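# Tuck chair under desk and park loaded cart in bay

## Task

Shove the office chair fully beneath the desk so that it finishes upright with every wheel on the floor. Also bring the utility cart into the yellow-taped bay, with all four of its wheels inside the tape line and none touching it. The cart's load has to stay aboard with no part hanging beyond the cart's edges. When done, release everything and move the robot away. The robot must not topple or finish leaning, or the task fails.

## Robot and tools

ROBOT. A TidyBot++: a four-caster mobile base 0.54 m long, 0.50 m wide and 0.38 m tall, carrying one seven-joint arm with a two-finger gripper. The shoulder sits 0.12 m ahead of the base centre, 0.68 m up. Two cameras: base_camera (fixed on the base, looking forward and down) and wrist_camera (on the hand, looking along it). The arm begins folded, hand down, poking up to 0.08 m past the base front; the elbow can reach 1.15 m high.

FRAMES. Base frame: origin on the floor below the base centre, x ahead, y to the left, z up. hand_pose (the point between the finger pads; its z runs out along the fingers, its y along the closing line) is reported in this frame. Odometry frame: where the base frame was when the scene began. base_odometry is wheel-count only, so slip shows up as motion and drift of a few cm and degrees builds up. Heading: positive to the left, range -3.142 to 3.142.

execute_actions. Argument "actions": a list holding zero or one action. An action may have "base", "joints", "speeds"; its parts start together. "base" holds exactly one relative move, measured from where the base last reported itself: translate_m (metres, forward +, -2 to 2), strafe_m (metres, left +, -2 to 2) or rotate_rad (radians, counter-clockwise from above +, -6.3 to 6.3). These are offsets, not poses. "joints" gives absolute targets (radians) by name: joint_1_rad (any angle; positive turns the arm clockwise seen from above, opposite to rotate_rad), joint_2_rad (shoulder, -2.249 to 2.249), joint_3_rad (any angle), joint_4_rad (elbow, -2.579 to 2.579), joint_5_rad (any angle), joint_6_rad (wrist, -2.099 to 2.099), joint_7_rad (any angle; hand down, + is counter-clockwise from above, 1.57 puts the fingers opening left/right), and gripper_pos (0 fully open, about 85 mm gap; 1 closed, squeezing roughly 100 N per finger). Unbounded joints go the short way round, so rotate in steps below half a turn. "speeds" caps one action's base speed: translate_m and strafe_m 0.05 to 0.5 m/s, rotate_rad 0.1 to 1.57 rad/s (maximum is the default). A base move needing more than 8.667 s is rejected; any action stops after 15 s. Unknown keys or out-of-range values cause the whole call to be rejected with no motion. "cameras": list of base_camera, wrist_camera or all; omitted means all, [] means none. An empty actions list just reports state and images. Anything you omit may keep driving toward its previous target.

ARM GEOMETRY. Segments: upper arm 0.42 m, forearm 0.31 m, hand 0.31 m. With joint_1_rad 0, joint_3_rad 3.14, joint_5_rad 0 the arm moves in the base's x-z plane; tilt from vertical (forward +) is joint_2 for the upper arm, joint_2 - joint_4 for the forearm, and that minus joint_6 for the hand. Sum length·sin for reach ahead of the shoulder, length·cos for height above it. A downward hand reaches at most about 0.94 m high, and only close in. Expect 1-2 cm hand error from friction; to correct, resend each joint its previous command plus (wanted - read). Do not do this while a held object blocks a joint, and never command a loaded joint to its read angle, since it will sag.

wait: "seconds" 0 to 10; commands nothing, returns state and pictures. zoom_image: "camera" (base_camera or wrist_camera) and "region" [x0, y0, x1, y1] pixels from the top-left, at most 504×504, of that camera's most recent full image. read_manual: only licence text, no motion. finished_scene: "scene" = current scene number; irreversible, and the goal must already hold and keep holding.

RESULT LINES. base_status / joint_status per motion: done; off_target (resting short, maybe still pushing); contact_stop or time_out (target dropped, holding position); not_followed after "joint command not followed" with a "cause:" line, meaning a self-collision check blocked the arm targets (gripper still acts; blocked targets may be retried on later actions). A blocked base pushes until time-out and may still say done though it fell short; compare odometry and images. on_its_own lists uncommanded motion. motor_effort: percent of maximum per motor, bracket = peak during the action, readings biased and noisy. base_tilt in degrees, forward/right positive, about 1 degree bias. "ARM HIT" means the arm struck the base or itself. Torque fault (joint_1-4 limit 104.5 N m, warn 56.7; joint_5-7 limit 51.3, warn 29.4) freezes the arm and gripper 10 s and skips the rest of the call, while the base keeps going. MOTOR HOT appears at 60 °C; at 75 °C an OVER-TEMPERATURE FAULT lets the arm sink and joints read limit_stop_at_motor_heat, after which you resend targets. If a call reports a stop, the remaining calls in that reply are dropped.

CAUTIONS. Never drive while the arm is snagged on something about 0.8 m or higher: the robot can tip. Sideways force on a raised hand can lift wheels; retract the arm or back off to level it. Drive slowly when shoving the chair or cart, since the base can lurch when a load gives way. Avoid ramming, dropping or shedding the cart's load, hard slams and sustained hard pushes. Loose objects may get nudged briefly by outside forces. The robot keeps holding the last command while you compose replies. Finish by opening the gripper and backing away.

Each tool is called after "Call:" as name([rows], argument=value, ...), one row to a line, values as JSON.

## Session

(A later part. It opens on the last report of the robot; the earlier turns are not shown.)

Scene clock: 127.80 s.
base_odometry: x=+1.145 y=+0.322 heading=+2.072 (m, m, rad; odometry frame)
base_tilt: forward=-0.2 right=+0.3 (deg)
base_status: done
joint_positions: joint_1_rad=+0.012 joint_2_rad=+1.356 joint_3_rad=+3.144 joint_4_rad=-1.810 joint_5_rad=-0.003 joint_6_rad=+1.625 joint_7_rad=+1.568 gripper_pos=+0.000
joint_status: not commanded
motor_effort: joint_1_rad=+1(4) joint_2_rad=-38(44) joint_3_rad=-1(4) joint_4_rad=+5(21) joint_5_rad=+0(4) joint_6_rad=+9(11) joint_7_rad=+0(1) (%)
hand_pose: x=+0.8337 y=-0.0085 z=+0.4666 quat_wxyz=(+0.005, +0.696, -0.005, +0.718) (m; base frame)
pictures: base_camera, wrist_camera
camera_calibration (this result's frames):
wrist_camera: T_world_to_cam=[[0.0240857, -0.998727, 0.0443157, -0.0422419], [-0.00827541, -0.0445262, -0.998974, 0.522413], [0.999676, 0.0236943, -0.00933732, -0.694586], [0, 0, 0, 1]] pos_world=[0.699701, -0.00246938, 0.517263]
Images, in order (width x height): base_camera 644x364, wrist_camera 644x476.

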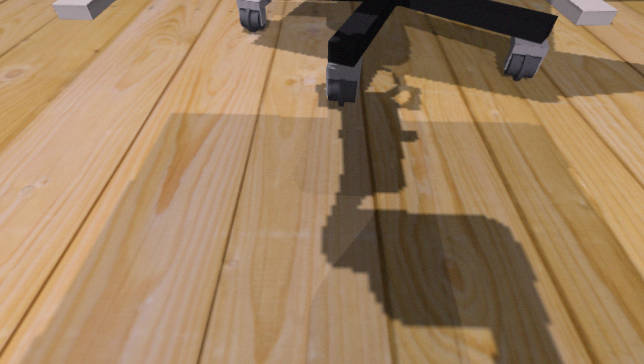

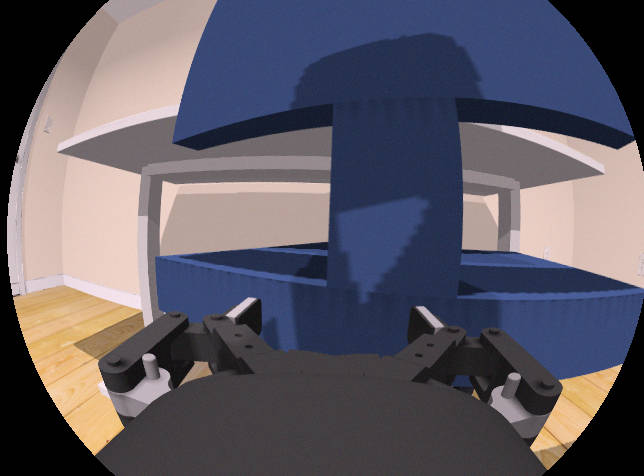

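Call:
execute_actions([
  {"base":{"translate_m":-0.06}},
], cameras=[])

Call:
execute_actions([
  {"base":{"strafe_m":-0.15}},
], cameras=[])

Call:
execute_actions([
  {"base":{"translate_m":0.29},"speeds":{"translate_m":0.09}},
])

Scene clock: 130.80 s.
base_odometry: x=+1.174 y=+0.269 heading=+2.073 (m, m, rad; odometry frame)
base_tilt: forward=-0.2 right=+0.3 (deg)
base_status: done
joint_positions: joint_1_rad=+0.011 joint_2_rad=+1.356 joint_3_rad=+3.144 joint_4_rad=-1.809 joint_5_rad=-0.003 joint_6_rad=+1.625 joint_7_rad=+1.568 gripper_pos=+0.000
joint_status: not commanded
motor_effort: joint_1_rad=+1(1) joint_2_rad=-38(39) joint_3_rad=-1(2) joint_4_rad=+5(7) joint_5_rad=+0(1) joint_6_rad=+8(9) joint_7_rad=+0(0) (%)
hand_pose: x=+0.8338 y=-0.0084 z=+0.4668 quat_wxyz=(+0.005, +0.696, -0.005, +0.718) (m; base frame)
pictures: none
No camera images: the call's "cameras" was empty. Leave "cameras" out to get every camera's image.

Scene clock: 132.27 s.
base_odometry: x=+1.305 y=+0.341 heading=+2.073 (m, m, rad; odometry frame)
base_tilt: forward=-0.2 right=+0.3 (deg)
base_status: done
joint_positions: joint_1_rad=+0.008 joint_2_rad=+1.356 joint_3_rad=+3.144 joint_4_rad=-1.809 joint_5_rad=-0.003 joint_6_rad=+1.625 joint_7_rad=+1.568 gripper_pos=+0.000
joint_status: not commanded
motor_effort: joint_1_rad=+1(2) joint_2_rad=-38(39) joint_3_rad=-1(3) joint_4_rad=+5(5) joint_5_rad=+0(1) joint_6_rad=+9(9) joint_7_rad=+0(0) (%)
hand_pose: x=+0.8339 y=-0.0060 z=+0.4668 quat_wxyz=(+0.004, +0.696, -0.004, +0.718) (m; base frame)
pictures: none
No camera images: the call's "cameras" was empty. Leave "cameras" out to get every camera's image.

Scene clock: 136.00 s.
base_odometry: x=+1.166 y=+0.595 heading=+2.073 (m, m, rad; odometry frame)
base_tilt: forward=-0.3 right=+0.3 (deg)
base_status: done
joint_positions: joint_1_rad=+0.022 joint_2_rad=+1.362 joint_3_rad=+3.145 joint_4_rad=-1.905 joint_5_rad=-0.009 joint_6_rad=+1.681 joint_7_rad=+1.568 gripper_pos=+0.000
joint_status: not commanded
motor_effort: joint_1_rad=-5(7) joint_2_rad=-39(44) joint_3_rad=-4(6) joint_4_rad=+22(26) joint_5_rad=+1(6) joint_6_rad=-3(10) joint_7_rad=+2(2) (%)
hand_pose: x=+0.8024 y=-0.0176 z=+0.4524 quat_wxyz=(+0.012, +0.712, -0.010, +0.702) (m; base frame)
pictures: base_camera, wrist_camera
camera_calibration (this result's frames):
wrist_camera: T_world_to_cam=[[0.0096788, -0.998921, 0.0454327, -0.0388523], [-0.0542356, -0.0458924, -0.997473, 0.543756], [0.998481, 0.00719027, -0.0546212, -0.642095], [0, 0, 0, 1]] pos_world=[0.670987, -0.0092393, 0.509075]
Images, in order (width x height): base_camera 644x364, wrist_camera 644x476.

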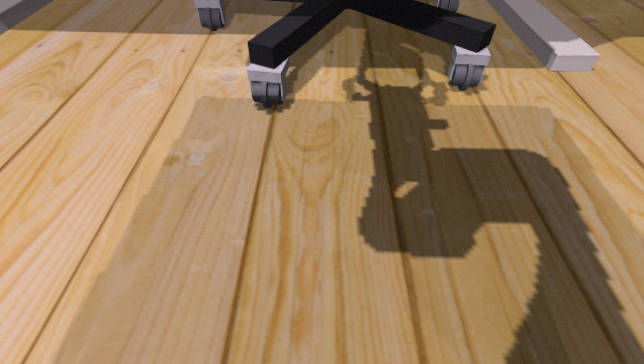

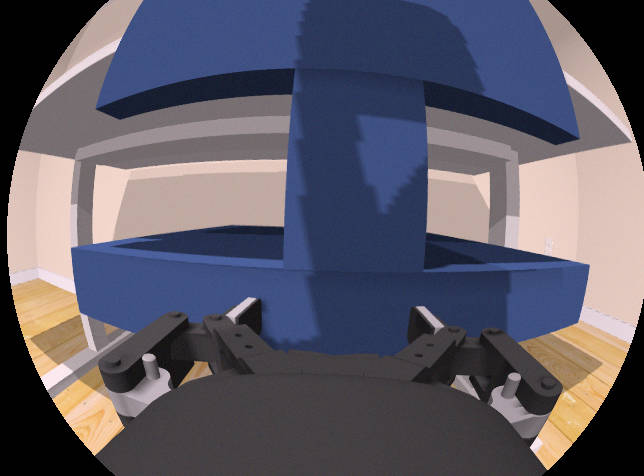

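Appears seated. Back off and check both.

Call:
execute_actions([
  {"base":{"translate_m":-0.8}},
], cameras=[])

Call:
execute_actions([
  {"joints":{"joint_1_rad":-0.9,"joint_2_rad":-0.3,"joint_4_rad":-1.3,"joint_6_rad":-1.2}},
], cameras=["wrist_camera"])

Scene clock: 140.83 s.
base_odometry: x=+1.551 y=-0.107 heading=+2.073 (m, m, rad; odometry frame)
base_tilt: forward=-0.3 right=+0.3 (deg)
base_status: done
joint_positions: joint_1_rad=+0.008 joint_2_rad=+1.344 joint_3_rad=+3.145 joint_4_rad=-1.795 joint_5_rad=-0.009 joint_6_rad=+1.666 joint_7_rad=+1.568 gripper_pos=+0.000
joint_status: not commanded
motor_effort: joint_1_rad=+1(3) joint_2_rad=-38(45) joint_3_rad=-1(4) joint_4_rad=+6(20) joint_5_rad=+0(2) joint_6_rad=+9(10) joint_7_rad=+0(2) (%)
hand_pose: x=+0.8395 y=-0.0086 z=+0.4920 quat_wxyz=(+0.007, +0.672, -0.006, +0.741) (m; base frame)
pictures: none
No camera images: the call's "cameras" was empty. Leave "cameras" out to get every camera's image.

Scene clock: 144.17 s.
base_odometry: x=+1.551 y=-0.107 heading=+2.073 (m, m, rad; odometry frame)
base_tilt: forward=-0.3 right=+0.3 (deg)
base_status: not commanded
joint_positions: joint_1_rad=-0.886 joint_2_rad=-0.303 joint_3_rad=+3.145 joint_4_rad=-1.315 joint_5_rad=-0.009 joint_6_rad=-1.162 joint_7_rad=+1.568 gripper_pos=+0.000
joint_status: all done
motor_effort: joint_1_rad=+1(1) joint_2_rad=-7(43) joint_3_rad=+0(2) joint_4_rad=+18(20) joint_5_rad=+0(1) joint_6_rad=+7(9) joint_7_rad=+0(0) (%)
hand_pose: x=+0.3690 y=+0.3090 z=+1.0734 quat_wxyz=(-0.203, +0.801, +0.377, +0.418) (m; base frame)
pictures: wrist_camera
camera_calibration (this result's frames):
wrist_camera: T_world_to_cam=[[0.80942, -0.587224, 0.00265807, -0.113017], [-0.34976, -0.48573, -0.801083, 1.18877], [0.471707, 0.647483, -0.598547, 0.402608], [0, 0, 0, 1]] pos_world=[0.317352, 0.250375, 1.19359]
Images, in order (width x height): wrist_camera 644x476.

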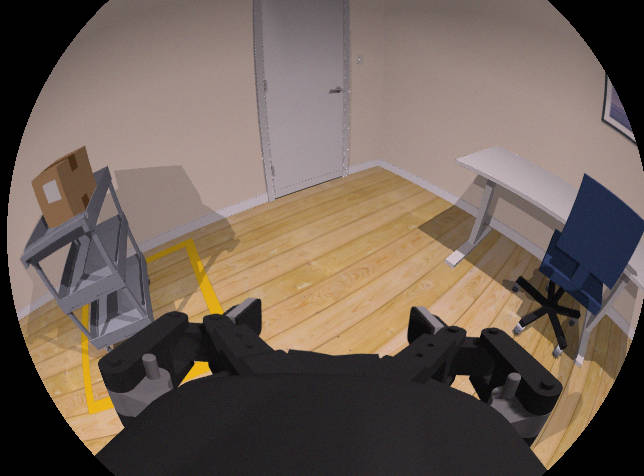

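Call:
finished_scene(scene=2)

The scene is finished: the task was done.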